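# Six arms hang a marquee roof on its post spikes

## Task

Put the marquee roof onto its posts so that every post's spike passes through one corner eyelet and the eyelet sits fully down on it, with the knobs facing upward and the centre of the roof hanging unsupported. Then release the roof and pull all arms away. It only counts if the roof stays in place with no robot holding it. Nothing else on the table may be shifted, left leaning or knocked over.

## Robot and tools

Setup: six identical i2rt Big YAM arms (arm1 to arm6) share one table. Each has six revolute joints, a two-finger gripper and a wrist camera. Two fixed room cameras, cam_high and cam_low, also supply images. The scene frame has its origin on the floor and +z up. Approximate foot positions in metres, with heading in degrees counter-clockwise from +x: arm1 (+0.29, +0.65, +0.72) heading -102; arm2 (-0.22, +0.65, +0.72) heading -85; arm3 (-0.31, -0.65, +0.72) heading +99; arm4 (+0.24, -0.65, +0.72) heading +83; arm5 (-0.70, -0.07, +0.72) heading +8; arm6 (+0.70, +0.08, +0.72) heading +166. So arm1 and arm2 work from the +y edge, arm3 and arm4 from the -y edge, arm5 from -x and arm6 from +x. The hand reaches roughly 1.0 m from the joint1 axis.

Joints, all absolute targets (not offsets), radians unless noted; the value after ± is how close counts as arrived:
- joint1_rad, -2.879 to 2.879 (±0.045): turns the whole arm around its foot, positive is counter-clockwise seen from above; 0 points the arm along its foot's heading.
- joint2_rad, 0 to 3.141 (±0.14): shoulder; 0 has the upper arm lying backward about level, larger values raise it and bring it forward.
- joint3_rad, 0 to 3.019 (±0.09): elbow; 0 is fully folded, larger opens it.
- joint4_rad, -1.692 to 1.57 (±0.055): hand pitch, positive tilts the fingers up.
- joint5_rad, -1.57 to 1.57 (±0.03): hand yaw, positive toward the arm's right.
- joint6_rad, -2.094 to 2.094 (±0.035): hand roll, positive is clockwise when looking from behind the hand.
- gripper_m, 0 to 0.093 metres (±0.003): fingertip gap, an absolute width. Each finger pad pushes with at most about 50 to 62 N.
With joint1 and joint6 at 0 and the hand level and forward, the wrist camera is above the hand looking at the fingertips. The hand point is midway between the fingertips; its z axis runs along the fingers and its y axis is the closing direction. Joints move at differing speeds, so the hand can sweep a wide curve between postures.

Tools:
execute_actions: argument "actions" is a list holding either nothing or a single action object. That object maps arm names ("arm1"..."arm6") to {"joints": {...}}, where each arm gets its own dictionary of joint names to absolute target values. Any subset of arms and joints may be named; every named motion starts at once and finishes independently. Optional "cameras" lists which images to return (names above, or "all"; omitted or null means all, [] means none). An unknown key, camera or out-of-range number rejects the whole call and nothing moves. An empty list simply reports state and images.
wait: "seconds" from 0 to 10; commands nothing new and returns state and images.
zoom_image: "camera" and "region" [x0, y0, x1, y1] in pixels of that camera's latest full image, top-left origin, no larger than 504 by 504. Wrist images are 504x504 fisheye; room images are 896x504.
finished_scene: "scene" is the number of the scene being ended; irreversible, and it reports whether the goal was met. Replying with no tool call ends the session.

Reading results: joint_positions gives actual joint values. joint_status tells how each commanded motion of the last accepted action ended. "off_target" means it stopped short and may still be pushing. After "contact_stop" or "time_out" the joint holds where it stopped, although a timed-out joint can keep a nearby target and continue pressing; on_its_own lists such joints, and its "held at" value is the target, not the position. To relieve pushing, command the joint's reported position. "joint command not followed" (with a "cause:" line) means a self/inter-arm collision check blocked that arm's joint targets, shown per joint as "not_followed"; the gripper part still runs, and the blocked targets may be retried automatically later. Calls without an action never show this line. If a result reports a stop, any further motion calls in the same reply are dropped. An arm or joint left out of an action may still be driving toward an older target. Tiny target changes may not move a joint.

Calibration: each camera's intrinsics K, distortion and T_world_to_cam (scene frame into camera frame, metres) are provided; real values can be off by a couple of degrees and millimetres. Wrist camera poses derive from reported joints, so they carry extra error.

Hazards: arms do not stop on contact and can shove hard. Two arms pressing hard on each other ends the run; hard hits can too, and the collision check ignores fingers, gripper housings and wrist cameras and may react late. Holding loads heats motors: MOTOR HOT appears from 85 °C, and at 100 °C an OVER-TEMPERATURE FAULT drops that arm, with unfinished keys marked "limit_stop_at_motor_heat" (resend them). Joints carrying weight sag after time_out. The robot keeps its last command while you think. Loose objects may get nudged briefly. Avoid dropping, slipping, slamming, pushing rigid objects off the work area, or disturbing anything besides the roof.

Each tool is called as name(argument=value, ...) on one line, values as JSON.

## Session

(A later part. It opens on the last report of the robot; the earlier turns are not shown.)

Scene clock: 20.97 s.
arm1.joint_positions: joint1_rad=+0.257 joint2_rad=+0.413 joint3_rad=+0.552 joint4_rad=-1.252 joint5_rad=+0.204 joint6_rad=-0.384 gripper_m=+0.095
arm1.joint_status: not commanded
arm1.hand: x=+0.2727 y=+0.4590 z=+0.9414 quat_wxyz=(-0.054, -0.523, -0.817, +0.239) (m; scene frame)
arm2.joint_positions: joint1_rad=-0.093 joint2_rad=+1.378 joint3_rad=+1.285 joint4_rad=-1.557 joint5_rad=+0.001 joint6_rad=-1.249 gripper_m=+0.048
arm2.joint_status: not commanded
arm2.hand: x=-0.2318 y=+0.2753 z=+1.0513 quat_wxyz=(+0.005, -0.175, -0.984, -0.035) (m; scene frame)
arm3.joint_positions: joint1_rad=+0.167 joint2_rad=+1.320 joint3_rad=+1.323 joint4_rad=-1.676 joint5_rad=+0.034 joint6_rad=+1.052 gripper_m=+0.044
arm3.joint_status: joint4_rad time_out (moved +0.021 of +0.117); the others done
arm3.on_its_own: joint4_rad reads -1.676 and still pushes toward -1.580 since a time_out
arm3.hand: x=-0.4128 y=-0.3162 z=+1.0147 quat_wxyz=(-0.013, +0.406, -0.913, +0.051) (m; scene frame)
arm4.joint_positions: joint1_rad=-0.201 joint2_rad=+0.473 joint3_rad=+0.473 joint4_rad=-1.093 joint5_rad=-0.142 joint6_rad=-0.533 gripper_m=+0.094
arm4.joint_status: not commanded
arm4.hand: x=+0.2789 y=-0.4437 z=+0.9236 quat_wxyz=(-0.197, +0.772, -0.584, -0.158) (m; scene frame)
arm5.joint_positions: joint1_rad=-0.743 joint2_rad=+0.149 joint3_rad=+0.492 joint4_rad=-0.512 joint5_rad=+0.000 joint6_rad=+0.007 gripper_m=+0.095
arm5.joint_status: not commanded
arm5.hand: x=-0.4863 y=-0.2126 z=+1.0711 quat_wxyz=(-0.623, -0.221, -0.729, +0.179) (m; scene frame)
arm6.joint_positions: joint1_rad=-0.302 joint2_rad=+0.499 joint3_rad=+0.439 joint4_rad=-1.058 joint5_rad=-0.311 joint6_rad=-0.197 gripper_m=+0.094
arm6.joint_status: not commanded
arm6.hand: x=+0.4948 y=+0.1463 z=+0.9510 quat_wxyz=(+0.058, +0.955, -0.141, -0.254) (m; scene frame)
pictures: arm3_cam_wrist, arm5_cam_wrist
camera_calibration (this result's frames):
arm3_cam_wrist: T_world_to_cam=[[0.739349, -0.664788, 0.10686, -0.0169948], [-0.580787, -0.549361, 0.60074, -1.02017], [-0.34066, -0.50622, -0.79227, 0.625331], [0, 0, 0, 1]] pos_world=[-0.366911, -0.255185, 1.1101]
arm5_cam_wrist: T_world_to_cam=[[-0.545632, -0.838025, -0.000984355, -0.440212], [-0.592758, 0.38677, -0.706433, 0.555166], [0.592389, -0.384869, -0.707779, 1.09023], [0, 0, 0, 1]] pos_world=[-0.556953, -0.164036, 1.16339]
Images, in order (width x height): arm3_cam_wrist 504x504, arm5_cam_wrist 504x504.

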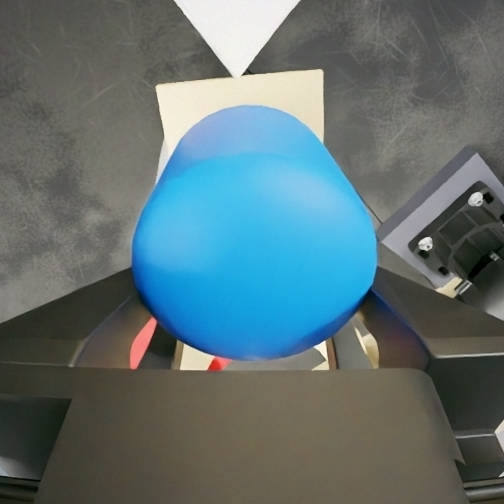

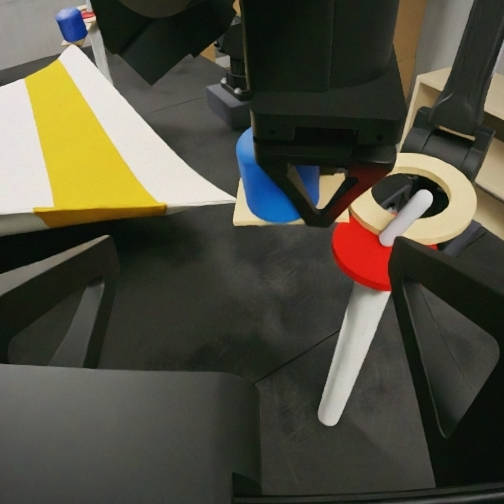

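execute_actions(actions=[{"arm3":{"joints":{"joint2_rad":1.26,"joint3_rad":1.37,"joint4_rad":-1.68}}}], cameras=[])

execute_actions(actions=[{"arm3":{"joints":{"joint1_rad":0.23,"joint2_rad":1.28,"joint3_rad":1.45,"joint4_rad":-1.66}}}], cameras=["arm5_cam_wrist"])

Scene clock: 22.37 s.
arm1.joint_positions: joint1_rad=+0.257 joint2_rad=+0.413 joint3_rad=+0.552 joint4_rad=-1.252 joint5_rad=+0.204 joint6_rad=-0.384 gripper_m=+0.095
arm1.joint_status: not commanded
arm1.hand: x=+0.2727 y=+0.4590 z=+0.9414 quat_wxyz=(-0.054, -0.523, -0.817, +0.239) (m; scene frame)
arm2.joint_positions: joint1_rad=-0.093 joint2_rad=+1.378 joint3_rad=+1.285 joint4_rad=-1.557 joint5_rad=+0.001 joint6_rad=-1.246 gripper_m=+0.048
arm2.joint_status: not commanded
arm2.hand: x=-0.2318 y=+0.2753 z=+1.0513 quat_wxyz=(+0.005, -0.176, -0.984, -0.035) (m; scene frame)
arm3.joint_positions: joint1_rad=+0.172 joint2_rad=+1.265 joint3_rad=+1.323 joint4_rad=-1.679 joint5_rad=+0.024 joint6_rad=+1.096 gripper_m=+0.044
arm3.joint_status: all done
arm3.hand: x=-0.4133 y=-0.3256 z=+1.0323 quat_wxyz=(-0.011, +0.388, -0.921, +0.024) (m; scene frame)
arm4.joint_positions: joint1_rad=-0.201 joint2_rad=+0.473 joint3_rad=+0.473 joint4_rad=-1.093 joint5_rad=-0.142 joint6_rad=-0.533 gripper_m=+0.094
arm4.joint_status: not commanded
arm4.hand: x=+0.2789 y=-0.4437 z=+0.9236 quat_wxyz=(-0.197, +0.772, -0.584, -0.158) (m; scene frame)
arm5.joint_positions: joint1_rad=-0.743 joint2_rad=+0.149 joint3_rad=+0.492 joint4_rad=-0.512 joint5_rad=+0.000 joint6_rad=+0.007 gripper_m=+0.095
arm5.joint_status: not commanded
arm5.hand: x=-0.4863 y=-0.2126 z=+1.0711 quat_wxyz=(-0.623, -0.221, -0.729, +0.179) (m; scene frame)
arm6.joint_positions: joint1_rad=-0.302 joint2_rad=+0.499 joint3_rad=+0.439 joint4_rad=-1.058 joint5_rad=-0.311 joint6_rad=-0.197 gripper_m=+0.094
arm6.joint_status: not commanded
arm6.hand: x=+0.4948 y=+0.1463 z=+0.9510 quat_wxyz=(+0.058, +0.955, -0.141, -0.254) (m; scene frame)
pictures: none
No camera images: the call's "cameras" was empty. Leave "cameras" out to get every camera's image.

Scene clock: 24.13 s.
arm1.joint_positions: joint1_rad=+0.257 joint2_rad=+0.413 joint3_rad=+0.552 joint4_rad=-1.252 joint5_rad=+0.204 joint6_rad=-0.384 gripper_m=+0.095
arm1.joint_status: not commanded
arm1.hand: x=+0.2727 y=+0.4590 z=+0.9414 quat_wxyz=(-0.054, -0.523, -0.817, +0.239) (m; scene frame)
arm2.joint_positions: joint1_rad=-0.093 joint2_rad=+1.378 joint3_rad=+1.285 joint4_rad=-1.557 joint5_rad=+0.001 joint6_rad=-1.246 gripper_m=+0.048
arm2.joint_status: not commanded
arm2.hand: x=-0.2319 y=+0.2753 z=+1.0513 quat_wxyz=(+0.005, -0.176, -0.984, -0.035) (m; scene frame)
arm3.joint_positions: joint1_rad=+0.188 joint2_rad=+1.272 joint3_rad=+1.341 joint4_rad=-1.686 joint5_rad=+0.029 joint6_rad=+1.086 gripper_m=+0.044
arm3.joint_status: joint3_rad time_out (moved +0.019 of +0.127); the others done
arm3.on_its_own: joint3_rad reads +1.341 and still pushes toward +1.450 since a time_out
arm3.hand: x=-0.4190 y=-0.3240 z=+1.0373 quat_wxyz=(-0.014, +0.400, -0.916, +0.022) (m; scene frame)
arm4.joint_positions: joint1_rad=-0.201 joint2_rad=+0.473 joint3_rad=+0.473 joint4_rad=-1.093 joint5_rad=-0.142 joint6_rad=-0.533 gripper_m=+0.094
arm4.joint_status: not commanded
arm4.hand: x=+0.2789 y=-0.4437 z=+0.9236 quat_wxyz=(-0.197, +0.772, -0.584, -0.158) (m; scene frame)
arm5.joint_positions: joint1_rad=-0.743 joint2_rad=+0.149 joint3_rad=+0.492 joint4_rad=-0.512 joint5_rad=+0.000 joint6_rad=+0.007 gripper_m=+0.095
arm5.joint_status: not commanded
arm5.hand: x=-0.4863 y=-0.2126 z=+1.0711 quat_wxyz=(-0.623, -0.221, -0.729, +0.179) (m; scene frame)
arm6.joint_positions: joint1_rad=-0.302 joint2_rad=+0.499 joint3_rad=+0.439 joint4_rad=-1.058 joint5_rad=-0.311 joint6_rad=-0.197 gripper_m=+0.094
arm6.joint_status: not commanded
arm6.hand: x=+0.4948 y=+0.1463 z=+0.9510 quat_wxyz=(+0.058, +0.955, -0.141, -0.254) (m; scene frame)
pictures: arm5_cam_wrist
camera_calibration (this result's frames):
arm5_cam_wrist: T_world_to_cam=[[-0.545632, -0.838025, -0.000984355, -0.440212], [-0.592758, 0.38677, -0.706433, 0.555166], [0.592389, -0.384869, -0.707779, 1.09023], [0, 0, 0, 1]] pos_world=[-0.556953, -0.164036, 1.16339]
Images, in order (width x height): arm5_cam_wrist 504x504.

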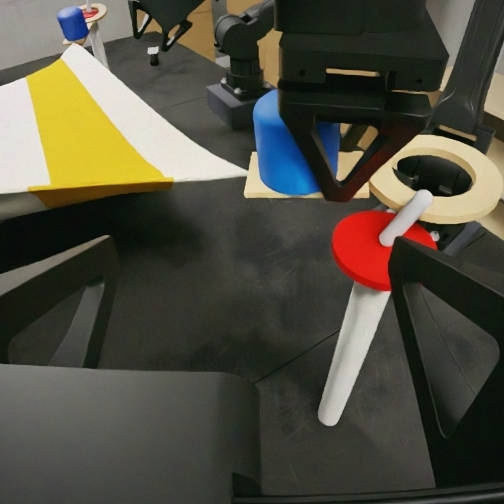

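execute_actions(actions=[{"arm3":{"joints":{"joint1_rad":0.19,"joint2_rad":1.15,"joint3_rad":1.36,"joint4_rad":-1.69}}}], cameras=[])

execute_actions(actions=[{"arm3":{"joints":{"joint6_rad":1.5}}}], cameras=["arm5_cam_wrist"])

Scene clock: 25.57 s.
arm1.joint_positions: joint1_rad=+0.257 joint2_rad=+0.413 joint3_rad=+0.552 joint4_rad=-1.252 joint5_rad=+0.204 joint6_rad=-0.384 gripper_m=+0.095
arm1.joint_status: not commanded
arm1.hand: x=+0.2727 y=+0.4590 z=+0.9414 quat_wxyz=(-0.054, -0.523, -0.817, +0.239) (m; scene frame)
arm2.joint_positions: joint1_rad=-0.095 joint2_rad=+1.378 joint3_rad=+1.285 joint4_rad=-1.551 joint5_rad=+0.001 joint6_rad=-1.241 gripper_m=+0.048
arm2.joint_status: not commanded
arm2.hand: x=-0.2327 y=+0.2740 z=+1.0512 quat_wxyz=(+0.005, -0.180, -0.983, -0.032) (m; scene frame)
arm3.joint_positions: joint1_rad=+0.174 joint2_rad=+1.156 joint3_rad=+1.341 joint4_rad=-1.689 joint5_rad=+0.025 joint6_rad=+1.095 gripper_m=+0.044
arm3.joint_status: all done
arm3.hand: x=-0.4082 y=-0.3436 z=+1.0734 quat_wxyz=(-0.016, +0.389, -0.921, -0.035) (m; scene frame)
arm4.joint_positions: joint1_rad=-0.201 joint2_rad=+0.473 joint3_rad=+0.473 joint4_rad=-1.093 joint5_rad=-0.142 joint6_rad=-0.533 gripper_m=+0.094
arm4.joint_status: not commanded
arm4.hand: x=+0.2789 y=-0.4437 z=+0.9236 quat_wxyz=(-0.197, +0.772, -0.584, -0.158) (m; scene frame)
arm5.joint_positions: joint1_rad=-0.743 joint2_rad=+0.149 joint3_rad=+0.492 joint4_rad=-0.512 joint5_rad=+0.000 joint6_rad=+0.007 gripper_m=+0.095
arm5.joint_status: not commanded
arm5.hand: x=-0.4863 y=-0.2126 z=+1.0711 quat_wxyz=(-0.623, -0.221, -0.729, +0.179) (m; scene frame)
arm6.joint_positions: joint1_rad=-0.302 joint2_rad=+0.499 joint3_rad=+0.439 joint4_rad=-1.058 joint5_rad=-0.311 joint6_rad=-0.197 gripper_m=+0.094
arm6.joint_status: not commanded
arm6.hand: x=+0.4948 y=+0.1463 z=+0.9510 quat_wxyz=(+0.058, +0.955, -0.141, -0.254) (m; scene frame)
pictures: none
No camera images: the call's "cameras" was empty. Leave "cameras" out to get every camera's image.

Scene clock: 27.93 s.
arm1.joint_positions: joint1_rad=+0.257 joint2_rad=+0.413 joint3_rad=+0.552 joint4_rad=-1.252 joint5_rad=+0.204 joint6_rad=-0.384 gripper_m=+0.095
arm1.joint_status: not commanded
arm1.hand: x=+0.2727 y=+0.4590 z=+0.9414 quat_wxyz=(-0.054, -0.523, -0.817, +0.239) (m; scene frame)
arm2.joint_positions: joint1_rad=-0.096 joint2_rad=+1.378 joint3_rad=+1.285 joint4_rad=-1.547 joint5_rad=+0.002 joint6_rad=-1.234 gripper_m=+0.048
arm2.joint_status: not commanded
arm2.hand: x=-0.2331 y=+0.2729 z=+1.0511 quat_wxyz=(+0.005, -0.183, -0.983, -0.030) (m; scene frame)
arm3.joint_positions: joint1_rad=+0.174 joint2_rad=+1.156 joint3_rad=+1.341 joint4_rad=-1.681 joint5_rad=+0.024 joint6_rad=+1.452 gripper_m=+0.044
arm3.joint_status: joint6_rad time_out (moved +0.357 of +0.405)
arm3.on_its_own: joint6_rad reads +1.452 and still pushes toward +1.500 since a time_out
arm3.hand: x=-0.4090 y=-0.3417 z=+1.0736 quat_wxyz=(-0.008, +0.219, -0.975, -0.041) (m; scene frame)
arm4.joint_positions: joint1_rad=-0.201 joint2_rad=+0.473 joint3_rad=+0.473 joint4_rad=-1.093 joint5_rad=-0.142 joint6_rad=-0.533 gripper_m=+0.094
arm4.joint_status: not commanded
arm4.hand: x=+0.2789 y=-0.4437 z=+0.9236 quat_wxyz=(-0.197, +0.772, -0.584, -0.158) (m; scene frame)
arm5.joint_positions: joint1_rad=-0.743 joint2_rad=+0.149 joint3_rad=+0.492 joint4_rad=-0.512 joint5_rad=+0.000 joint6_rad=+0.007 gripper_m=+0.095
arm5.joint_status: not commanded
arm5.hand: x=-0.4863 y=-0.2126 z=+1.0711 quat_wxyz=(-0.623, -0.221, -0.729, +0.179) (m; scene frame)
arm6.joint_positions: joint1_rad=-0.302 joint2_rad=+0.499 joint3_rad=+0.439 joint4_rad=-1.058 joint5_rad=-0.311 joint6_rad=-0.197 gripper_m=+0.094
arm6.joint_status: not commanded
arm6.hand: x=+0.4948 y=+0.1463 z=+0.9510 quat_wxyz=(+0.058, +0.955, -0.141, -0.254) (m; scene frame)
pictures: arm5_cam_wrist
camera_calibration (this result's frames):
arm5_cam_wrist: T_world_to_cam=[[-0.545632, -0.838025, -0.000984355, -0.440212], [-0.592758, 0.38677, -0.706433, 0.555166], [0.592389, -0.384869, -0.707779, 1.09023], [0, 0, 0, 1]] pos_world=[-0.556953, -0.164036, 1.16339]
Images, in order (width x height): arm5_cam_wrist 504x504.

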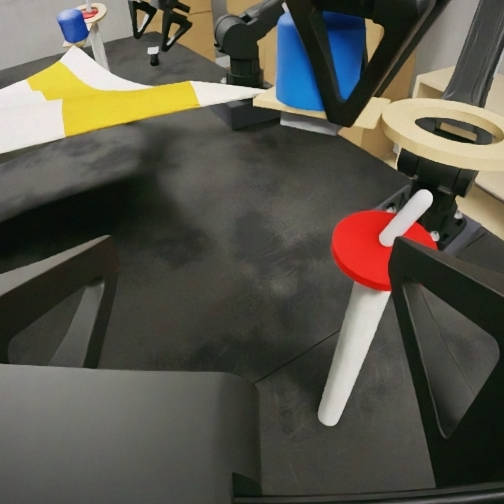

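execute_actions(actions=[{"arm3":{"joints":{"joint1_rad":0.06,"joint2_rad":1.25,"joint3_rad":1.45,"joint4_rad":-1.69,"joint6_rad":1.45}}}], cameras=["arm5_cam_wrist"])

Scene clock: 29.03 s.
arm1.joint_positions: joint1_rad=+0.257 joint2_rad=+0.413 joint3_rad=+0.552 joint4_rad=-1.252 joint5_rad=+0.204 joint6_rad=-0.384 gripper_m=+0.095
arm1.joint_status: not commanded
arm1.hand: x=+0.2727 y=+0.4590 z=+0.9414 quat_wxyz=(-0.054, -0.523, -0.817, +0.239) (m; scene frame)
arm2.joint_positions: joint1_rad=-0.096 joint2_rad=+1.378 joint3_rad=+1.285 joint4_rad=-1.547 joint5_rad=+0.002 joint6_rad=-1.234 gripper_m=+0.048
arm2.joint_status: not commanded
arm2.hand: x=-0.2331 y=+0.2729 z=+1.0511 quat_wxyz=(+0.005, -0.183, -0.983, -0.030) (m; scene frame)
arm3.joint_positions: joint1_rad=+0.050 joint2_rad=+1.264 joint3_rad=+1.399 joint4_rad=-1.681 joint5_rad=+0.009 joint6_rad=+1.445 gripper_m=+0.044
arm3.joint_status: all done
arm3.hand: x=-0.3785 y=-0.3011 z=+1.0616 quat_wxyz=(-0.004, +0.162, -0.987, -0.015) (m; scene frame)
arm4.joint_positions: joint1_rad=-0.201 joint2_rad=+0.473 joint3_rad=+0.473 joint4_rad=-1.093 joint5_rad=-0.142 joint6_rad=-0.533 gripper_m=+0.094
arm4.joint_status: not commanded
arm4.hand: x=+0.2789 y=-0.4437 z=+0.9236 quat_wxyz=(-0.197, +0.772, -0.584, -0.158) (m; scene frame)
arm5.joint_positions: joint1_rad=-0.743 joint2_rad=+0.149 joint3_rad=+0.492 joint4_rad=-0.512 joint5_rad=+0.000 joint6_rad=+0.007 gripper_m=+0.095
arm5.joint_status: not commanded
arm5.hand: x=-0.4863 y=-0.2126 z=+1.0711 quat_wxyz=(-0.623, -0.221, -0.729, +0.179) (m; scene frame)
arm6.joint_positions: joint1_rad=-0.302 joint2_rad=+0.499 joint3_rad=+0.439 joint4_rad=-1.058 joint5_rad=-0.311 joint6_rad=-0.197 gripper_m=+0.094
arm6.joint_status: not commanded
arm6.hand: x=+0.4948 y=+0.1463 z=+0.9510 quat_wxyz=(+0.058, +0.955, -0.141, -0.254) (m; scene frame)
pictures: arm5_cam_wrist
camera_calibration (this result's frames):
arm5_cam_wrist: T_world_to_cam=[[-0.545632, -0.838025, -0.000984355, -0.440212], [-0.592758, 0.38677, -0.706433, 0.555166], [0.592389, -0.384869, -0.707779, 1.09023], [0, 0, 0, 1]] pos_world=[-0.556953, -0.164036, 1.16339]
Images, in order (width x height): arm5_cam_wrist 504x504.

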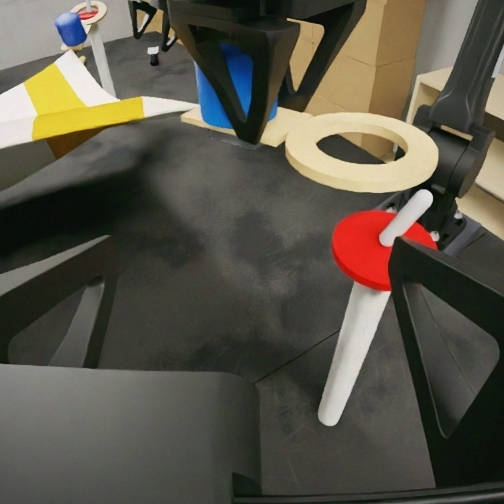

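execute_actions(actions=[{"arm3":{"joints":{"joint1_rad":0.2,"joint2_rad":1.22,"joint3_rad":1.40,"joint6_rad":1.55}}}], cameras=["arm5_cam_wrist"])

Scene clock: 31.47 s.
arm1.joint_positions: joint1_rad=+0.257 joint2_rad=+0.413 joint3_rad=+0.552 joint4_rad=-1.252 joint5_rad=+0.204 joint6_rad=-0.384 gripper_m=+0.095
arm1.joint_status: not commanded
arm1.hand: x=+0.2727 y=+0.4590 z=+0.9414 quat_wxyz=(-0.054, -0.523, -0.817, +0.239) (m; scene frame)
arm2.joint_positions: joint1_rad=-0.096 joint2_rad=+1.378 joint3_rad=+1.285 joint4_rad=-1.547 joint5_rad=+0.002 joint6_rad=-1.234 gripper_m=+0.048
arm2.joint_status: not commanded
arm2.hand: x=-0.2331 y=+0.2729 z=+1.0511 quat_wxyz=(+0.005, -0.183, -0.983, -0.030) (m; scene frame)
arm3.joint_positions: joint1_rad=+0.185 joint2_rad=+1.234 joint3_rad=+1.399 joint4_rad=-1.681 joint5_rad=+0.017 joint6_rad=+1.511 gripper_m=+0.044
arm3.joint_status: joint6_rad time_out (moved +0.065 of +0.105); the others done
arm3.on_its_own: joint6_rad reads +1.511 and still pushes toward +1.550 since a time_out
arm3.hand: x=-0.4221 y=-0.3187 z=+1.0715 quat_wxyz=(-0.005, +0.196, -0.980, -0.030) (m; scene frame)
arm4.joint_positions: joint1_rad=-0.201 joint2_rad=+0.473 joint3_rad=+0.473 joint4_rad=-1.093 joint5_rad=-0.142 joint6_rad=-0.533 gripper_m=+0.094
arm4.joint_status: not commanded
arm4.hand: x=+0.2789 y=-0.4437 z=+0.9236 quat_wxyz=(-0.197, +0.772, -0.584, -0.158) (m; scene frame)
arm5.joint_positions: joint1_rad=-0.743 joint2_rad=+0.149 joint3_rad=+0.492 joint4_rad=-0.512 joint5_rad=+0.000 joint6_rad=+0.007 gripper_m=+0.095
arm5.joint_status: not commanded
arm5.hand: x=-0.4863 y=-0.2126 z=+1.0711 quat_wxyz=(-0.623, -0.221, -0.729, +0.179) (m; scene frame)
arm6.joint_positions: joint1_rad=-0.302 joint2_rad=+0.499 joint3_rad=+0.439 joint4_rad=-1.058 joint5_rad=-0.311 joint6_rad=-0.197 gripper_m=+0.094
arm6.joint_status: not commanded
arm6.hand: x=+0.4948 y=+0.1463 z=+0.9510 quat_wxyz=(+0.058, +0.955, -0.141, -0.254) (m; scene frame)
pictures: arm5_cam_wrist
camera_calibration (this result's frames):
arm5_cam_wrist: T_world_to_cam=[[-0.545632, -0.838025, -0.000984355, -0.440212], [-0.592758, 0.38677, -0.706433, 0.555166], [0.592389, -0.384869, -0.707779, 1.09023], [0, 0, 0, 1]] pos_world=[-0.556953, -0.164036, 1.16339]
Images, in order (width x height): arm5_cam_wrist 504x504.

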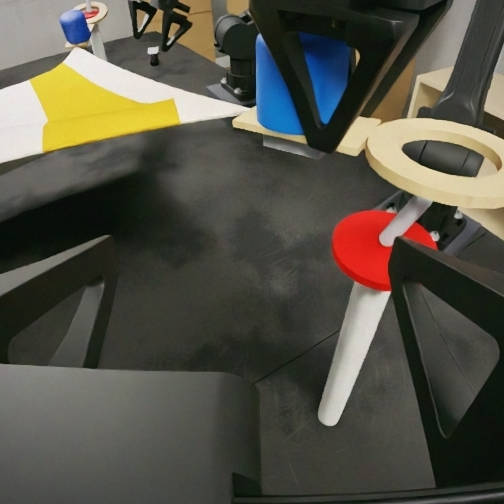

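Now ring occludes tip. Lower vertically.

execute_actions(actions=[{"arm3":{"joints":{"joint2_rad":1.33,"joint3_rad":1.30,"joint4_rad":-1.55,"joint6_rad":1.51}}}], cameras=["arm5_cam_wrist"])

Scene clock: 32.50 s.
arm1.joint_positions: joint1_rad=+0.257 joint2_rad=+0.413 joint3_rad=+0.552 joint4_rad=-1.252 joint5_rad=+0.204 joint6_rad=-0.384 gripper_m=+0.095
arm1.joint_status: not commanded
arm1.hand: x=+0.2727 y=+0.4590 z=+0.9414 quat_wxyz=(-0.054, -0.523, -0.817, +0.239) (m; scene frame)
arm2.joint_positions: joint1_rad=-0.096 joint2_rad=+1.378 joint3_rad=+1.285 joint4_rad=-1.547 joint5_rad=+0.002 joint6_rad=-1.234 gripper_m=+0.048
arm2.joint_status: not commanded
arm2.hand: x=-0.2331 y=+0.2729 z=+1.0511 quat_wxyz=(+0.005, -0.183, -0.983, -0.030) (m; scene frame)
arm3.joint_positions: joint1_rad=+0.185 joint2_rad=+1.315 joint3_rad=+1.316 joint4_rad=-1.556 joint5_rad=+0.018 joint6_rad=+1.503 gripper_m=+0.042
arm3.joint_status: all done
arm3.hand: x=-0.4305 y=-0.2933 z=+1.0126 quat_wxyz=(-0.008, +0.200, -0.980, -0.011) (m; scene frame)
arm4.joint_positions: joint1_rad=-0.201 joint2_rad=+0.473 joint3_rad=+0.473 joint4_rad=-1.093 joint5_rad=-0.142 joint6_rad=-0.533 gripper_m=+0.094
arm4.joint_status: not commanded
arm4.hand: x=+0.2789 y=-0.4437 z=+0.9236 quat_wxyz=(-0.197, +0.772, -0.584, -0.158) (m; scene frame)
arm5.joint_positions: joint1_rad=-0.743 joint2_rad=+0.149 joint3_rad=+0.492 joint4_rad=-0.512 joint5_rad=+0.000 joint6_rad=+0.007 gripper_m=+0.095
arm5.joint_status: not commanded
arm5.hand: x=-0.4863 y=-0.2126 z=+1.0711 quat_wxyz=(-0.623, -0.221, -0.729, +0.179) (m; scene frame)
arm6.joint_positions: joint1_rad=-0.302 joint2_rad=+0.499 joint3_rad=+0.439 joint4_rad=-1.058 joint5_rad=-0.311 joint6_rad=-0.197 gripper_m=+0.094
arm6.joint_status: not commanded
arm6.hand: x=+0.4948 y=+0.1463 z=+0.9510 quat_wxyz=(+0.058, +0.955, -0.141, -0.254) (m; scene frame)
pictures: arm5_cam_wrist
camera_calibration (this result's frames):
arm5_cam_wrist: T_world_to_cam=[[-0.545632, -0.838025, -0.000984355, -0.440212], [-0.592758, 0.38677, -0.706433, 0.555166], [0.592389, -0.384869, -0.707779, 1.09023], [0, 0, 0, 1]] pos_world=[-0.556953, -0.164036, 1.16339]
Images, in order (width x height): arm5_cam_wrist 504x504.

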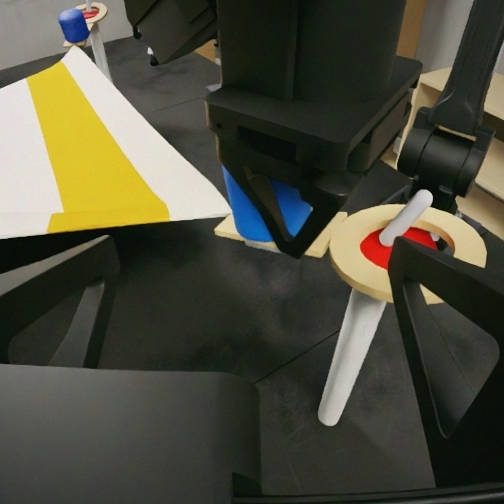

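execute_actions(actions=[{"arm3":{"joints":{"joint2_rad":1.40,"joint3_rad":1.27,"joint4_rad":-1.50}}}], cameras=["arm5_cam_wrist"])

execute_actions(actions=[{"arm3":{"joints":{"gripper_m":0.09}}}], cameras=[])

execute_actions(actions=[{"arm3":{"joints":{"joint2_rad":1.1,"joint3_rad":1.35,"joint4_rad":-1.69}}}], cameras=["arm5_cam_wrist"])

Scene clock: 33.43 s.
arm1.joint_positions: joint1_rad=+0.257 joint2_rad=+0.413 joint3_rad=+0.552 joint4_rad=-1.252 joint5_rad=+0.204 joint6_rad=-0.384 gripper_m=+0.095
arm1.joint_status: not commanded
arm1.hand: x=+0.2727 y=+0.4590 z=+0.9414 quat_wxyz=(-0.054, -0.523, -0.817, +0.239) (m; scene frame)
arm2.joint_positions: joint1_rad=-0.096 joint2_rad=+1.378 joint3_rad=+1.285 joint4_rad=-1.547 joint5_rad=+0.002 joint6_rad=-1.234 gripper_m=+0.048
arm2.joint_status: not commanded
arm2.hand: x=-0.2331 y=+0.2729 z=+1.0511 quat_wxyz=(+0.005, -0.183, -0.983, -0.030) (m; scene frame)
arm3.joint_positions: joint1_rad=+0.185 joint2_rad=+1.319 joint3_rad=+1.310 joint4_rad=-1.546 joint5_rad=+0.018 joint6_rad=+1.501 gripper_m=+0.042
arm3.joint_status: all done
arm3.hand: x=-0.4310 y=-0.2918 z=+1.0091 quat_wxyz=(-0.008, +0.201, -0.980, -0.011) (m; scene frame)
arm4.joint_positions: joint1_rad=-0.201 joint2_rad=+0.473 joint3_rad=+0.473 joint4_rad=-1.093 joint5_rad=-0.142 joint6_rad=-0.533 gripper_m=+0.094
arm4.joint_status: not commanded
arm4.hand: x=+0.2789 y=-0.4437 z=+0.9236 quat_wxyz=(-0.197, +0.772, -0.584, -0.158) (m; scene frame)
arm5.joint_positions: joint1_rad=-0.743 joint2_rad=+0.149 joint3_rad=+0.492 joint4_rad=-0.512 joint5_rad=+0.000 joint6_rad=+0.007 gripper_m=+0.095
arm5.joint_status: not commanded
arm5.hand: x=-0.4863 y=-0.2126 z=+1.0711 quat_wxyz=(-0.623, -0.221, -0.729, +0.179) (m; scene frame)
arm6.joint_positions: joint1_rad=-0.302 joint2_rad=+0.499 joint3_rad=+0.439 joint4_rad=-1.058 joint5_rad=-0.311 joint6_rad=-0.197 gripper_m=+0.094
arm6.joint_status: not commanded
arm6.hand: x=+0.4948 y=+0.1463 z=+0.9510 quat_wxyz=(+0.058, +0.955, -0.141, -0.254) (m; scene frame)
pictures: arm5_cam_wrist
camera_calibration (this result's frames):
arm5_cam_wrist: T_world_to_cam=[[-0.545632, -0.838025, -0.000984355, -0.440212], [-0.592758, 0.38677, -0.706433, 0.555166], [0.592389, -0.384869, -0.707779, 1.09023], [0, 0, 0, 1]] pos_world=[-0.556953, -0.164036, 1.16339]
Images, in order (width x height): arm5_cam_wrist 504x504.

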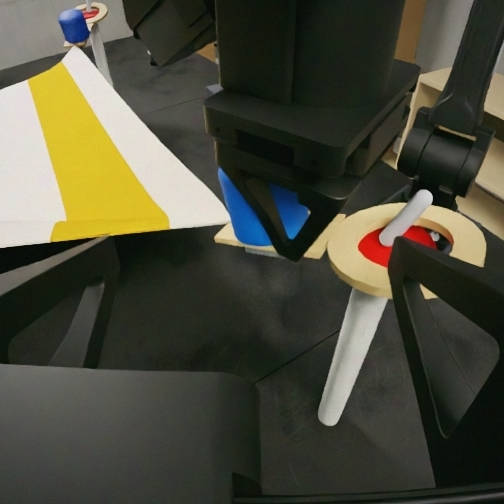

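Scene clock: 34.27 s.
arm1.joint_positions: joint1_rad=+0.257 joint2_rad=+0.413 joint3_rad=+0.552 joint4_rad=-1.252 joint5_rad=+0.204 joint6_rad=-0.384 gripper_m=+0.095
arm1.joint_status: not commanded
arm1.hand: x=+0.2727 y=+0.4590 z=+0.9414 quat_wxyz=(-0.054, -0.523, -0.817, +0.239) (m; scene frame)
arm2.joint_positions: joint1_rad=-0.096 joint2_rad=+1.378 joint3_rad=+1.285 joint4_rad=-1.547 joint5_rad=+0.002 joint6_rad=-1.234 gripper_m=+0.048
arm2.joint_status: not commanded
arm2.hand: x=-0.2331 y=+0.2729 z=+1.0511 quat_wxyz=(+0.005, -0.183, -0.983, -0.030) (m; scene frame)
arm3.joint_positions: joint1_rad=+0.187 joint2_rad=+1.387 joint3_rad=+1.284 joint4_rad=-1.519 joint5_rad=+0.005 joint6_rad=+1.500 gripper_m=+0.090
arm3.joint_status: all done
arm3.hand: x=-0.4363 y=-0.2855 z=+0.9743 quat_wxyz=(-0.006, +0.202, -0.979, +0.023) (m; scene frame)
arm4.joint_positions: joint1_rad=-0.201 joint2_rad=+0.473 joint3_rad=+0.473 joint4_rad=-1.093 joint5_rad=-0.142 joint6_rad=-0.533 gripper_m=+0.094
arm4.joint_status: not commanded
arm4.hand: x=+0.2789 y=-0.4437 z=+0.9236 quat_wxyz=(-0.197, +0.772, -0.584, -0.158) (m; scene frame)
arm5.joint_positions: joint1_rad=-0.743 joint2_rad=+0.149 joint3_rad=+0.492 joint4_rad=-0.512 joint5_rad=+0.000 joint6_rad=+0.007 gripper_m=+0.095
arm5.joint_status: not commanded
arm5.hand: x=-0.4863 y=-0.2126 z=+1.0711 quat_wxyz=(-0.623, -0.221, -0.729, +0.179) (m; scene frame)
arm6.joint_positions: joint1_rad=-0.302 joint2_rad=+0.499 joint3_rad=+0.439 joint4_rad=-1.058 joint5_rad=-0.311 joint6_rad=-0.197 gripper_m=+0.094
arm6.joint_status: not commanded
arm6.hand: x=+0.4948 y=+0.1463 z=+0.9510 quat_wxyz=(+0.058, +0.955, -0.141, -0.254) (m; scene frame)
pictures: none
No camera images: the call's "cameras" was empty. Leave "cameras" out to get every camera's image.

Scene clock: 35.57 s.
arm1.joint_positions: joint1_rad=+0.257 joint2_rad=+0.413 joint3_rad=+0.552 joint4_rad=-1.252 joint5_rad=+0.204 joint6_rad=-0.384 gripper_m=+0.095
arm1.joint_status: not commanded
arm1.hand: x=+0.2727 y=+0.4590 z=+0.9414 quat_wxyz=(-0.054, -0.523, -0.817, +0.239) (m; scene frame)
arm2.joint_positions: joint1_rad=-0.096 joint2_rad=+1.378 joint3_rad=+1.285 joint4_rad=-1.547 joint5_rad=+0.002 joint6_rad=-1.234 gripper_m=+0.048
arm2.joint_status: not commanded
arm2.hand: x=-0.2331 y=+0.2729 z=+1.0513 quat_wxyz=(+0.005, -0.183, -0.983, -0.030) (m; scene frame)
arm3.joint_positions: joint1_rad=+0.188 joint2_rad=+1.098 joint3_rad=+1.321 joint4_rad=-1.680 joint5_rad=+0.004 joint6_rad=+1.501 gripper_m=+0.090
arm3.joint_status: all done
arm3.hand: x=-0.4116 y=-0.3585 z=+1.0826 quat_wxyz=(+0.006, +0.202, -0.978, -0.059) (m; scene frame)
arm4.joint_positions: joint1_rad=-0.201 joint2_rad=+0.473 joint3_rad=+0.473 joint4_rad=-1.093 joint5_rad=-0.142 joint6_rad=-0.533 gripper_m=+0.094
arm4.joint_status: not commanded
arm4.hand: x=+0.2789 y=-0.4437 z=+0.9236 quat_wxyz=(-0.197, +0.772, -0.584, -0.158) (m; scene frame)
arm5.joint_positions: joint1_rad=-0.743 joint2_rad=+0.149 joint3_rad=+0.492 joint4_rad=-0.512 joint5_rad=+0.000 joint6_rad=+0.007 gripper_m=+0.095
arm5.joint_status: not commanded
arm5.hand: x=-0.4863 y=-0.2126 z=+1.0711 quat_wxyz=(-0.623, -0.221, -0.729, +0.179) (m; scene frame)
arm6.joint_positions: joint1_rad=-0.302 joint2_rad=+0.499 joint3_rad=+0.439 joint4_rad=-1.058 joint5_rad=-0.311 joint6_rad=-0.197 gripper_m=+0.094
arm6.joint_status: not commanded
arm6.hand: x=+0.4948 y=+0.1463 z=+0.9510 quat_wxyz=(+0.058, +0.955, -0.141, -0.254) (m; scene frame)
pictures: arm5_cam_wrist
camera_calibration (this result's frames):
arm5_cam_wrist: T_world_to_cam=[[-0.545632, -0.838025, -0.000984355, -0.440212], [-0.592758, 0.38677, -0.706433, 0.555166], [0.592389, -0.384869, -0.707779, 1.09023], [0, 0, 0, 1]] pos_world=[-0.556953, -0.164036, 1.16339]
Images, in order (width x height): arm5_cam_wrist 504x504.

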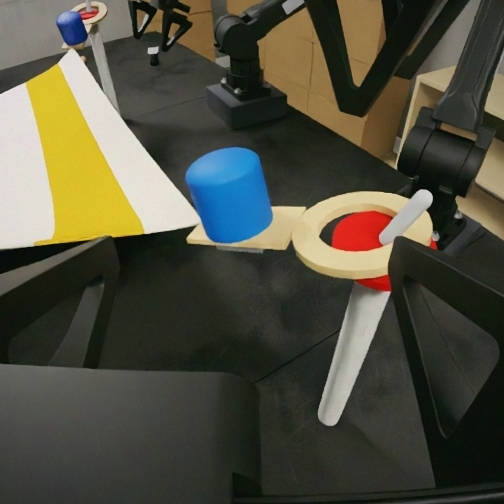

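execute_actions(actions=[{"arm3":{"joints":{"joint1_rad":0.1,"joint2_rad":0.35,"joint3_rad":0.6,"joint4_rad":-1.3}},"arm5":{"joints":{"joint1_rad":1.0}},"arm2":{"joints":{"joint1_rad":-0.42,"joint2_rad":1.26,"joint3_rad":1.33,"joint4_rad":-1.66,"joint6_rad":-1.33}}}], cameras=["arm5_cam_wrist"])

Scene clock: 37.73 s.
arm1.joint_positions: joint1_rad=+0.257 joint2_rad=+0.413 joint3_rad=+0.552 joint4_rad=-1.252 joint5_rad=+0.204 joint6_rad=-0.384 gripper_m=+0.095
arm1.joint_status: not commanded
arm1.hand: x=+0.2727 y=+0.4590 z=+0.9414 quat_wxyz=(-0.054, -0.523, -0.817, +0.239) (m; scene frame)
arm2.joint_positions: joint1_rad=-0.414 joint2_rad=+1.263 joint3_rad=+1.285 joint4_rad=-1.635 joint5_rad=-0.006 joint6_rad=-1.315 gripper_m=+0.048
arm2.joint_status: all done
arm2.hand: x=-0.3372 y=+0.3296 z=+1.0911 quat_wxyz=(-0.006, -0.298, -0.954, -0.017) (m; scene frame)
arm3.joint_positions: joint1_rad=+0.102 joint2_rad=+0.355 joint3_rad=+0.610 joint4_rad=-1.316 joint5_rad=+0.002 joint6_rad=+1.501 gripper_m=+0.090
arm3.joint_status: all done
arm3.hand: x=-0.3538 y=-0.4764 z=+0.9509 quat_wxyz=(+0.022, +0.154, -0.955, -0.253) (m; scene frame)
arm4.joint_positions: joint1_rad=-0.201 joint2_rad=+0.473 joint3_rad=+0.473 joint4_rad=-1.093 joint5_rad=-0.142 joint6_rad=-0.533 gripper_m=+0.094
arm4.joint_status: not commanded
arm4.hand: x=+0.2789 y=-0.4437 z=+0.9236 quat_wxyz=(-0.197, +0.772, -0.584, -0.158) (m; scene frame)
arm5.joint_positions: joint1_rad=+0.993 joint2_rad=+0.149 joint3_rad=+0.492 joint4_rad=-0.512 joint5_rad=+0.000 joint6_rad=+0.006 gripper_m=+0.095
arm5.joint_status: all done
arm5.hand: x=-0.5998 y=+0.1671 z=+1.0707 quat_wxyz=(-0.542, +0.418, -0.637, -0.354) (m; scene frame)
arm6.joint_positions: joint1_rad=-0.302 joint2_rad=+0.499 joint3_rad=+0.439 joint4_rad=-1.058 joint5_rad=-0.311 joint6_rad=-0.197 gripper_m=+0.094
arm6.joint_status: not commanded
arm6.hand: x=+0.4948 y=+0.1463 z=+0.9510 quat_wxyz=(+0.058, +0.955, -0.141, -0.254) (m; scene frame)
pictures: arm5_cam_wrist
camera_calibration (this result's frames):
arm5_cam_wrist: T_world_to_cam=[[0.916722, -0.399196, 0.0162264, 0.601454], [-0.272544, -0.654541, -0.705192, 0.705519], [0.292131, 0.642042, -0.708831, 0.952695], [0, 0, 0, 1]] pos_world=[-0.637392, 0.0902187, 1.16307]
Images, in order (width x height): arm5_cam_wrist 504x504.

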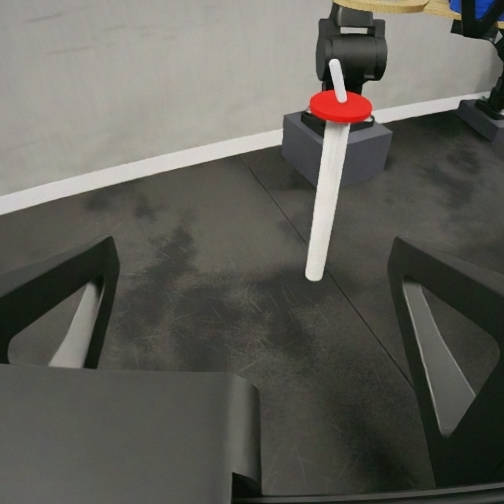

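execute_actions(actions=[{"arm2":{"joints":{"joint1_rad":-0.51,"joint2_rad":1.33,"joint3_rad":1.27,"joint4_rad":-1.58,"joint6_rad":-1.40}},"arm5":{"joints":{"joint4_rad":-0.35}}}], cameras=["arm5_cam_wrist"])

Scene clock: 39.23 s.
arm1.joint_positions: joint1_rad=+0.257 joint2_rad=+0.413 joint3_rad=+0.552 joint4_rad=-1.252 joint5_rad=+0.204 joint6_rad=-0.384 gripper_m=+0.095
arm1.joint_status: not commanded
arm1.hand: x=+0.2727 y=+0.4590 z=+0.9414 quat_wxyz=(-0.054, -0.523, -0.817, +0.239) (m; scene frame)
arm2.joint_positions: joint1_rad=-0.495 joint2_rad=+1.347 joint3_rad=+1.255 joint4_rad=-1.589 joint5_rad=-0.010 joint6_rad=-1.391 gripper_m=+0.048
arm2.joint_status: all done
arm2.hand: x=-0.3683 y=+0.3265 z=+1.0518 quat_wxyz=(-0.013, -0.301, -0.952, -0.050) (m; scene frame)
arm3.joint_positions: joint1_rad=+0.102 joint2_rad=+0.355 joint3_rad=+0.610 joint4_rad=-1.316 joint5_rad=+0.002 joint6_rad=+1.501 gripper_m=+0.090
arm3.joint_status: not commanded
arm3.hand: x=-0.3538 y=-0.4764 z=+0.9509 quat_wxyz=(+0.022, +0.154, -0.955, -0.253) (m; scene frame)
arm4.joint_positions: joint1_rad=-0.201 joint2_rad=+0.473 joint3_rad=+0.473 joint4_rad=-1.093 joint5_rad=-0.142 joint6_rad=-0.533 gripper_m=+0.094
arm4.joint_status: not commanded
arm4.hand: x=+0.2789 y=-0.4437 z=+0.9236 quat_wxyz=(-0.197, +0.772, -0.584, -0.158) (m; scene frame)
arm5.joint_positions: joint1_rad=+0.993 joint2_rad=+0.149 joint3_rad=+0.492 joint4_rad=-0.367 joint5_rad=+0.000 joint6_rad=+0.006 gripper_m=+0.095
arm5.joint_status: all done
arm5.hand: x=-0.5988 y=+0.1702 z=+1.1060 quat_wxyz=(-0.586, +0.392, -0.596, -0.383) (m; scene frame)
arm6.joint_positions: joint1_rad=-0.302 joint2_rad=+0.499 joint3_rad=+0.439 joint4_rad=-1.058 joint5_rad=-0.311 joint6_rad=-0.197 gripper_m=+0.094
arm6.joint_status: not commanded
arm6.hand: x=+0.4948 y=+0.1463 z=+0.9510 quat_wxyz=(+0.058, +0.955, -0.141, -0.254) (m; scene frame)
pictures: arm5_cam_wrist
camera_calibration (this result's frames):
arm5_cam_wrist: T_world_to_cam=[[0.916318, -0.400127, 0.0161193, 0.60124], [-0.228249, -0.554934, -0.799969, 0.847159], [0.329034, 0.729347, -0.599825, 0.862154], [0, 0, 0, 1]] pos_world=[-0.641242, 0.0818802, 1.18515]
Images, in order (width x height): arm5_cam_wrist 504x504.

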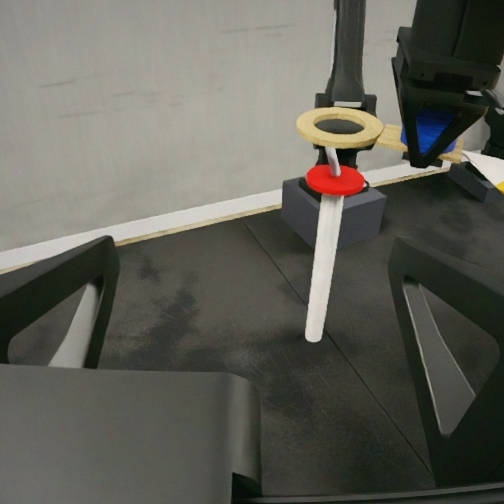

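execute_actions(actions=[{"arm2":{"joints":{"joint2_rad":1.44,"joint3_rad":1.22,"joint4_rad":-1.45}}}], cameras=["arm5_cam_wrist","cam_high"])

Scene clock: 40.40 s.
arm1.joint_positions: joint1_rad=+0.257 joint2_rad=+0.413 joint3_rad=+0.552 joint4_rad=-1.252 joint5_rad=+0.204 joint6_rad=-0.384 gripper_m=+0.095
arm1.joint_status: not commanded
arm1.hand: x=+0.2727 y=+0.4590 z=+0.9414 quat_wxyz=(-0.054, -0.523, -0.817, +0.239) (m; scene frame)
arm2.joint_positions: joint1_rad=-0.495 joint2_rad=+1.435 joint3_rad=+1.216 joint4_rad=-1.461 joint5_rad=-0.010 joint6_rad=-1.396 gripper_m=+0.048
arm2.joint_status: all done
arm2.hand: x=-0.3792 y=+0.3022 z=+1.0038 quat_wxyz=(-0.013, -0.298, -0.953, -0.050) (m; scene frame)
arm3.joint_positions: joint1_rad=+0.102 joint2_rad=+0.355 joint3_rad=+0.610 joint4_rad=-1.316 joint5_rad=+0.002 joint6_rad=+1.501 gripper_m=+0.090
arm3.joint_status: not commanded
arm3.hand: x=-0.3538 y=-0.4764 z=+0.9509 quat_wxyz=(+0.022, +0.154, -0.955, -0.253) (m; scene frame)
arm4.joint_positions: joint1_rad=-0.201 joint2_rad=+0.473 joint3_rad=+0.473 joint4_rad=-1.093 joint5_rad=-0.142 joint6_rad=-0.533 gripper_m=+0.094
arm4.joint_status: not commanded
arm4.hand: x=+0.2789 y=-0.4437 z=+0.9236 quat_wxyz=(-0.197, +0.772, -0.584, -0.158) (m; scene frame)
arm5.joint_positions: joint1_rad=+0.993 joint2_rad=+0.149 joint3_rad=+0.492 joint4_rad=-0.367 joint5_rad=+0.000 joint6_rad=+0.006 gripper_m=+0.095
arm5.joint_status: not commanded
arm5.hand: x=-0.5988 y=+0.1702 z=+1.1060 quat_wxyz=(-0.586, +0.392, -0.596, -0.383) (m; scene frame)
arm6.joint_positions: joint1_rad=-0.302 joint2_rad=+0.499 joint3_rad=+0.439 joint4_rad=-1.058 joint5_rad=-0.311 joint6_rad=-0.197 gripper_m=+0.094
arm6.joint_status: not commanded
arm6.hand: x=+0.4948 y=+0.1463 z=+0.9510 quat_wxyz=(+0.058, +0.955, -0.141, -0.254) (m; scene frame)
pictures: arm5_cam_wrist, cam_high
camera_calibration (this result's frames):
arm5_cam_wrist: T_world_to_cam=[[0.916318, -0.400127, 0.0161193, 0.60124], [-0.228249, -0.554934, -0.799969, 0.847159], [0.329034, 0.729347, -0.599825, 0.862154], [0, 0, 0, 1]] pos_world=[-0.641242, 0.0818802, 1.18515]
Images, in order (width x height): arm5_cam_wrist 504x504, cam_high 896x504.

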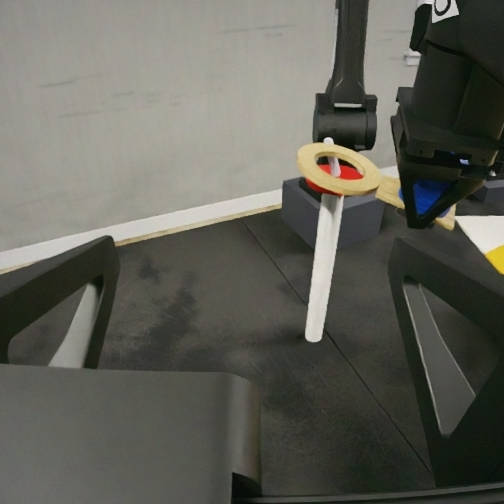

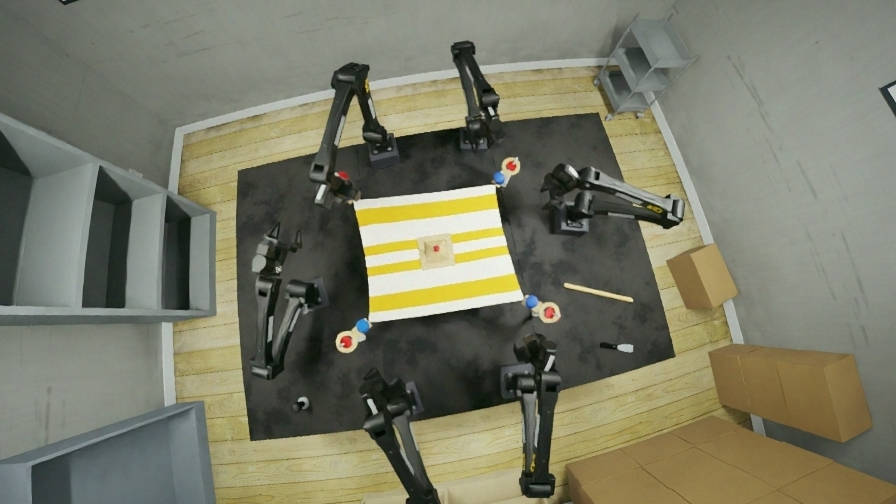

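execute_actions(actions=[{"arm2":{"joints":{"joint2_rad":1.50,"joint3_rad":1.27,"joint4_rad":-1.40}}}], cameras=["arm5_cam_wrist"])

zoom_image(camera="arm5_cam_wrist", region=[250,100,480,260])

Scene clock: 41.50 s.
arm1.joint_positions: joint1_rad=+0.257 joint2_rad=+0.413 joint3_rad=+0.552 joint4_rad=-1.252 joint5_rad=+0.204 joint6_rad=-0.384 gripper_m=+0.095
arm1.joint_status: not commanded
arm1.hand: x=+0.2727 y=+0.4590 z=+0.9414 quat_wxyz=(-0.054, -0.523, -0.817, +0.239) (m; scene frame)
arm2.joint_positions: joint1_rad=-0.495 joint2_rad=+1.509 joint3_rad=+1.216 joint4_rad=-1.413 joint5_rad=-0.010 joint6_rad=-1.396 gripper_m=+0.048
arm2.joint_status: all done
arm2.hand: x=-0.3855 y=+0.2883 z=+0.9755 quat_wxyz=(-0.015, -0.298, -0.952, -0.062) (m; scene frame)
arm3.joint_positions: joint1_rad=+0.102 joint2_rad=+0.355 joint3_rad=+0.610 joint4_rad=-1.316 joint5_rad=+0.002 joint6_rad=+1.501 gripper_m=+0.090
arm3.joint_status: not commanded
arm3.hand: x=-0.3538 y=-0.4764 z=+0.9509 quat_wxyz=(+0.022, +0.154, -0.955, -0.253) (m; scene frame)
arm4.joint_positions: joint1_rad=-0.201 joint2_rad=+0.473 joint3_rad=+0.473 joint4_rad=-1.093 joint5_rad=-0.142 joint6_rad=-0.533 gripper_m=+0.094
arm4.joint_status: not commanded
arm4.hand: x=+0.2789 y=-0.4437 z=+0.9236 quat_wxyz=(-0.197, +0.772, -0.584, -0.158) (m; scene frame)
arm5.joint_positions: joint1_rad=+0.993 joint2_rad=+0.149 joint3_rad=+0.492 joint4_rad=-0.367 joint5_rad=+0.000 joint6_rad=+0.006 gripper_m=+0.095
arm5.joint_status: not commanded
arm5.hand: x=-0.5988 y=+0.1702 z=+1.1060 quat_wxyz=(-0.586, +0.392, -0.596, -0.383) (m; scene frame)
arm6.joint_positions: joint1_rad=-0.302 joint2_rad=+0.499 joint3_rad=+0.439 joint4_rad=-1.058 joint5_rad=-0.311 joint6_rad=-0.197 gripper_m=+0.094
arm6.joint_status: not commanded
arm6.hand: x=+0.4948 y=+0.1463 z=+0.9510 quat_wxyz=(+0.058, +0.955, -0.141, -0.254) (m; scene frame)
pictures: arm5_cam_wrist
camera_calibration (this result's frames):
arm5_cam_wrist: T_world_to_cam=[[0.916318, -0.400127, 0.0161193, 0.60124], [-0.228249, -0.554934, -0.799969, 0.847159], [0.329034, 0.729347, -0.599825, 0.862154], [0, 0, 0, 1]] pos_world=[-0.641242, 0.0818802, 1.18515]
Images, in order (width x height): arm5_cam_wrist 504x504.

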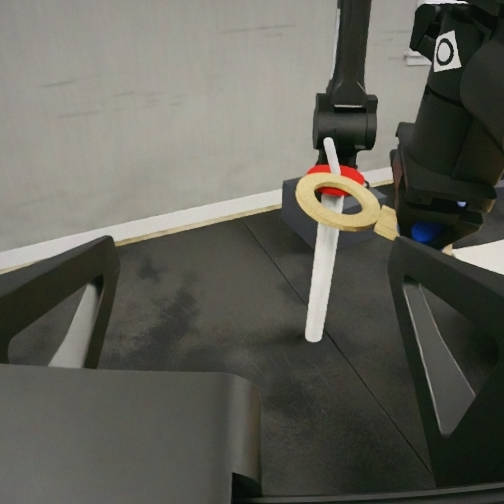

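Region (250, 100, 480, 260) of arm5_cam_wrist's 504x504 image, scaled by 2.191, with more detail than that image has; it fills the top 351 rows of this view, and the rest is white.

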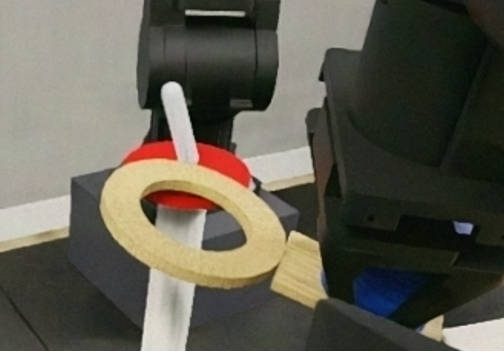

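execute_actions(actions=[{"arm2":{"joints":{"joint2_rad":1.25,"joint3_rad":1.22,"joint4_rad":-1.58}}}], cameras=[])

execute_actions(actions=[{"arm2":{"joints":{"joint1_rad":-0.45,"joint2_rad":1.20,"joint3_rad":1.11,"joint4_rad":-1.50,"joint6_rad":-1.35}}}], cameras=["arm5_cam_wrist"])

Scene clock: 43.13 s.
arm1.joint_positions: joint1_rad=+0.257 joint2_rad=+0.413 joint3_rad=+0.552 joint4_rad=-1.252 joint5_rad=+0.204 joint6_rad=-0.384 gripper_m=+0.095
arm1.joint_status: not commanded
arm1.hand: x=+0.2727 y=+0.4590 z=+0.9414 quat_wxyz=(-0.054, -0.523, -0.817, +0.239) (m; scene frame)
arm2.joint_positions: joint1_rad=-0.494 joint2_rad=+1.255 joint3_rad=+1.210 joint4_rad=-1.558 joint5_rad=-0.013 joint6_rad=-1.414 gripper_m=+0.048
arm2.joint_status: all done
arm2.hand: x=-0.3612 y=+0.3400 z=+1.0648 quat_wxyz=(-0.010, -0.289, -0.957, -0.011) (m; scene frame)
arm3.joint_positions: joint1_rad=+0.102 joint2_rad=+0.355 joint3_rad=+0.610 joint4_rad=-1.316 joint5_rad=+0.002 joint6_rad=+1.501 gripper_m=+0.090
arm3.joint_status: not commanded
arm3.hand: x=-0.3538 y=-0.4764 z=+0.9509 quat_wxyz=(+0.022, +0.154, -0.955, -0.253) (m; scene frame)
arm4.joint_positions: joint1_rad=-0.201 joint2_rad=+0.473 joint3_rad=+0.473 joint4_rad=-1.093 joint5_rad=-0.142 joint6_rad=-0.533 gripper_m=+0.094
arm4.joint_status: not commanded
arm4.hand: x=+0.2789 y=-0.4437 z=+0.9236 quat_wxyz=(-0.197, +0.772, -0.584, -0.158) (m; scene frame)
arm5.joint_positions: joint1_rad=+0.993 joint2_rad=+0.149 joint3_rad=+0.492 joint4_rad=-0.367 joint5_rad=+0.000 joint6_rad=+0.006 gripper_m=+0.095
arm5.joint_status: not commanded
arm5.hand: x=-0.5988 y=+0.1702 z=+1.1060 quat_wxyz=(-0.586, +0.392, -0.596, -0.383) (m; scene frame)
arm6.joint_positions: joint1_rad=-0.302 joint2_rad=+0.499 joint3_rad=+0.439 joint4_rad=-1.058 joint5_rad=-0.311 joint6_rad=-0.197 gripper_m=+0.094
arm6.joint_status: not commanded
arm6.hand: x=+0.4948 y=+0.1463 z=+0.9510 quat_wxyz=(+0.058, +0.955, -0.141, -0.254) (m; scene frame)
pictures: none
No camera images: the call's "cameras" was empty. Leave "cameras" out to get every camera's image.

Scene clock: 44.00 s.
arm1.joint_positions: joint1_rad=+0.257 joint2_rad=+0.413 joint3_rad=+0.552 joint4_rad=-1.252 joint5_rad=+0.204 joint6_rad=-0.384 gripper_m=+0.095
arm1.joint_status: not commanded
arm1.hand: x=+0.2727 y=+0.4590 z=+0.9414 quat_wxyz=(-0.054, -0.523, -0.817, +0.239) (m; scene frame)
arm2.joint_positions: joint1_rad=-0.443 joint2_rad=+1.218 joint3_rad=+1.102 joint4_rad=-1.502 joint5_rad=-0.012 joint6_rad=-1.357 gripper_m=+0.048
arm2.joint_status: all done
arm2.hand: x=-0.3380 y=+0.3514 z=+1.0360 quat_wxyz=(-0.009, -0.292, -0.956, -0.019) (m; scene frame)
arm3.joint_positions: joint1_rad=+0.102 joint2_rad=+0.355 joint3_rad=+0.610 joint4_rad=-1.316 joint5_rad=+0.002 joint6_rad=+1.501 gripper_m=+0.090
arm3.joint_status: not commanded
arm3.hand: x=-0.3538 y=-0.4764 z=+0.9509 quat_wxyz=(+0.022, +0.154, -0.955, -0.253) (m; scene frame)
arm4.joint_positions: joint1_rad=-0.201 joint2_rad=+0.473 joint3_rad=+0.473 joint4_rad=-1.093 joint5_rad=-0.142 joint6_rad=-0.533 gripper_m=+0.094
arm4.joint_status: not commanded
arm4.hand: x=+0.2789 y=-0.4437 z=+0.9236 quat_wxyz=(-0.197, +0.772, -0.584, -0.158) (m; scene frame)
arm5.joint_positions: joint1_rad=+0.993 joint2_rad=+0.149 joint3_rad=+0.492 joint4_rad=-0.367 joint5_rad=+0.000 joint6_rad=+0.006 gripper_m=+0.095
arm5.joint_status: not commanded
arm5.hand: x=-0.5988 y=+0.1702 z=+1.1060 quat_wxyz=(-0.586, +0.392, -0.596, -0.383) (m; scene frame)
arm6.joint_positions: joint1_rad=-0.302 joint2_rad=+0.499 joint3_rad=+0.439 joint4_rad=-1.058 joint5_rad=-0.311 joint6_rad=-0.197 gripper_m=+0.094
arm6.joint_status: not commanded
arm6.hand: x=+0.4948 y=+0.1463 z=+0.9510 quat_wxyz=(+0.058, +0.955, -0.141, -0.254) (m; scene frame)
pictures: arm5_cam_wrist
camera_calibration (this result's frames):
arm5_cam_wrist: T_world_to_cam=[[0.916318, -0.400127, 0.0161193, 0.60124], [-0.228249, -0.554934, -0.799969, 0.847159], [0.329034, 0.729347, -0.599825, 0.862154], [0, 0, 0, 1]] pos_world=[-0.641242, 0.0818802, 1.18515]
Images, in order (width x height): arm5_cam_wrist 504x504.

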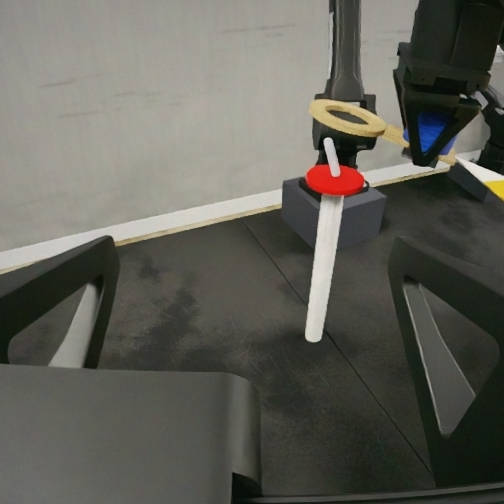

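execute_actions(actions=[{"arm2":{"joints":{"joint1_rad":-0.48,"joint2_rad":1.31,"joint3_rad":1.13,"joint4_rad":-1.40}}}], cameras=["arm5_cam_wrist"])

zoom_image(camera="arm5_cam_wrist", region=[250,80,480,240])

Scene clock: 45.10 s.
arm1.joint_positions: joint1_rad=+0.257 joint2_rad=+0.413 joint3_rad=+0.552 joint4_rad=-1.252 joint5_rad=+0.204 joint6_rad=-0.384 gripper_m=+0.095
arm1.joint_status: not commanded
arm1.hand: x=+0.2727 y=+0.4590 z=+0.9414 quat_wxyz=(-0.054, -0.523, -0.817, +0.239) (m; scene frame)
arm2.joint_positions: joint1_rad=-0.462 joint2_rad=+1.325 joint3_rad=+1.102 joint4_rad=-1.409 joint5_rad=-0.006 joint6_rad=-1.357 gripper_m=+0.048
arm2.joint_status: all done
arm2.hand: x=-0.3562 y=+0.3257 z=+1.0008 quat_wxyz=(-0.007, -0.301, -0.953, -0.027) (m; scene frame)
arm3.joint_positions: joint1_rad=+0.102 joint2_rad=+0.355 joint3_rad=+0.610 joint4_rad=-1.316 joint5_rad=+0.002 joint6_rad=+1.501 gripper_m=+0.090
arm3.joint_status: not commanded
arm3.hand: x=-0.3538 y=-0.4764 z=+0.9509 quat_wxyz=(+0.022, +0.154, -0.955, -0.253) (m; scene frame)
arm4.joint_positions: joint1_rad=-0.201 joint2_rad=+0.473 joint3_rad=+0.473 joint4_rad=-1.093 joint5_rad=-0.142 joint6_rad=-0.533 gripper_m=+0.094
arm4.joint_status: not commanded
arm4.hand: x=+0.2789 y=-0.4437 z=+0.9236 quat_wxyz=(-0.197, +0.772, -0.584, -0.158) (m; scene frame)
arm5.joint_positions: joint1_rad=+0.993 joint2_rad=+0.149 joint3_rad=+0.492 joint4_rad=-0.367 joint5_rad=+0.000 joint6_rad=+0.006 gripper_m=+0.095
arm5.joint_status: not commanded
arm5.hand: x=-0.5988 y=+0.1702 z=+1.1060 quat_wxyz=(-0.586, +0.392, -0.596, -0.383) (m; scene frame)
arm6.joint_positions: joint1_rad=-0.302 joint2_rad=+0.499 joint3_rad=+0.439 joint4_rad=-1.058 joint5_rad=-0.311 joint6_rad=-0.197 gripper_m=+0.094
arm6.joint_status: not commanded
arm6.hand: x=+0.4948 y=+0.1463 z=+0.9510 quat_wxyz=(+0.058, +0.955, -0.141, -0.254) (m; scene frame)
pictures: arm5_cam_wrist
camera_calibration (this result's frames):
arm5_cam_wrist: T_world_to_cam=[[0.916318, -0.400127, 0.0161193, 0.60124], [-0.228249, -0.554934, -0.799969, 0.847159], [0.329034, 0.729347, -0.599825, 0.862154], [0, 0, 0, 1]] pos_world=[-0.641242, 0.0818802, 1.18515]
Images, in order (width x height): arm5_cam_wrist 504x504.

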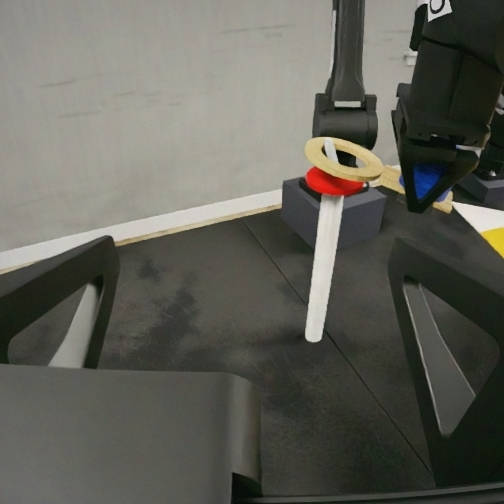

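Region (250, 80, 480, 240) of arm5_cam_wrist's 504x504 image, scaled by 2.191, with more detail than that image has; it fills the top 351 rows of this view, and the rest is white.

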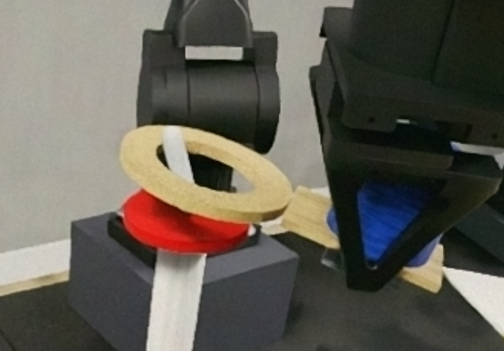

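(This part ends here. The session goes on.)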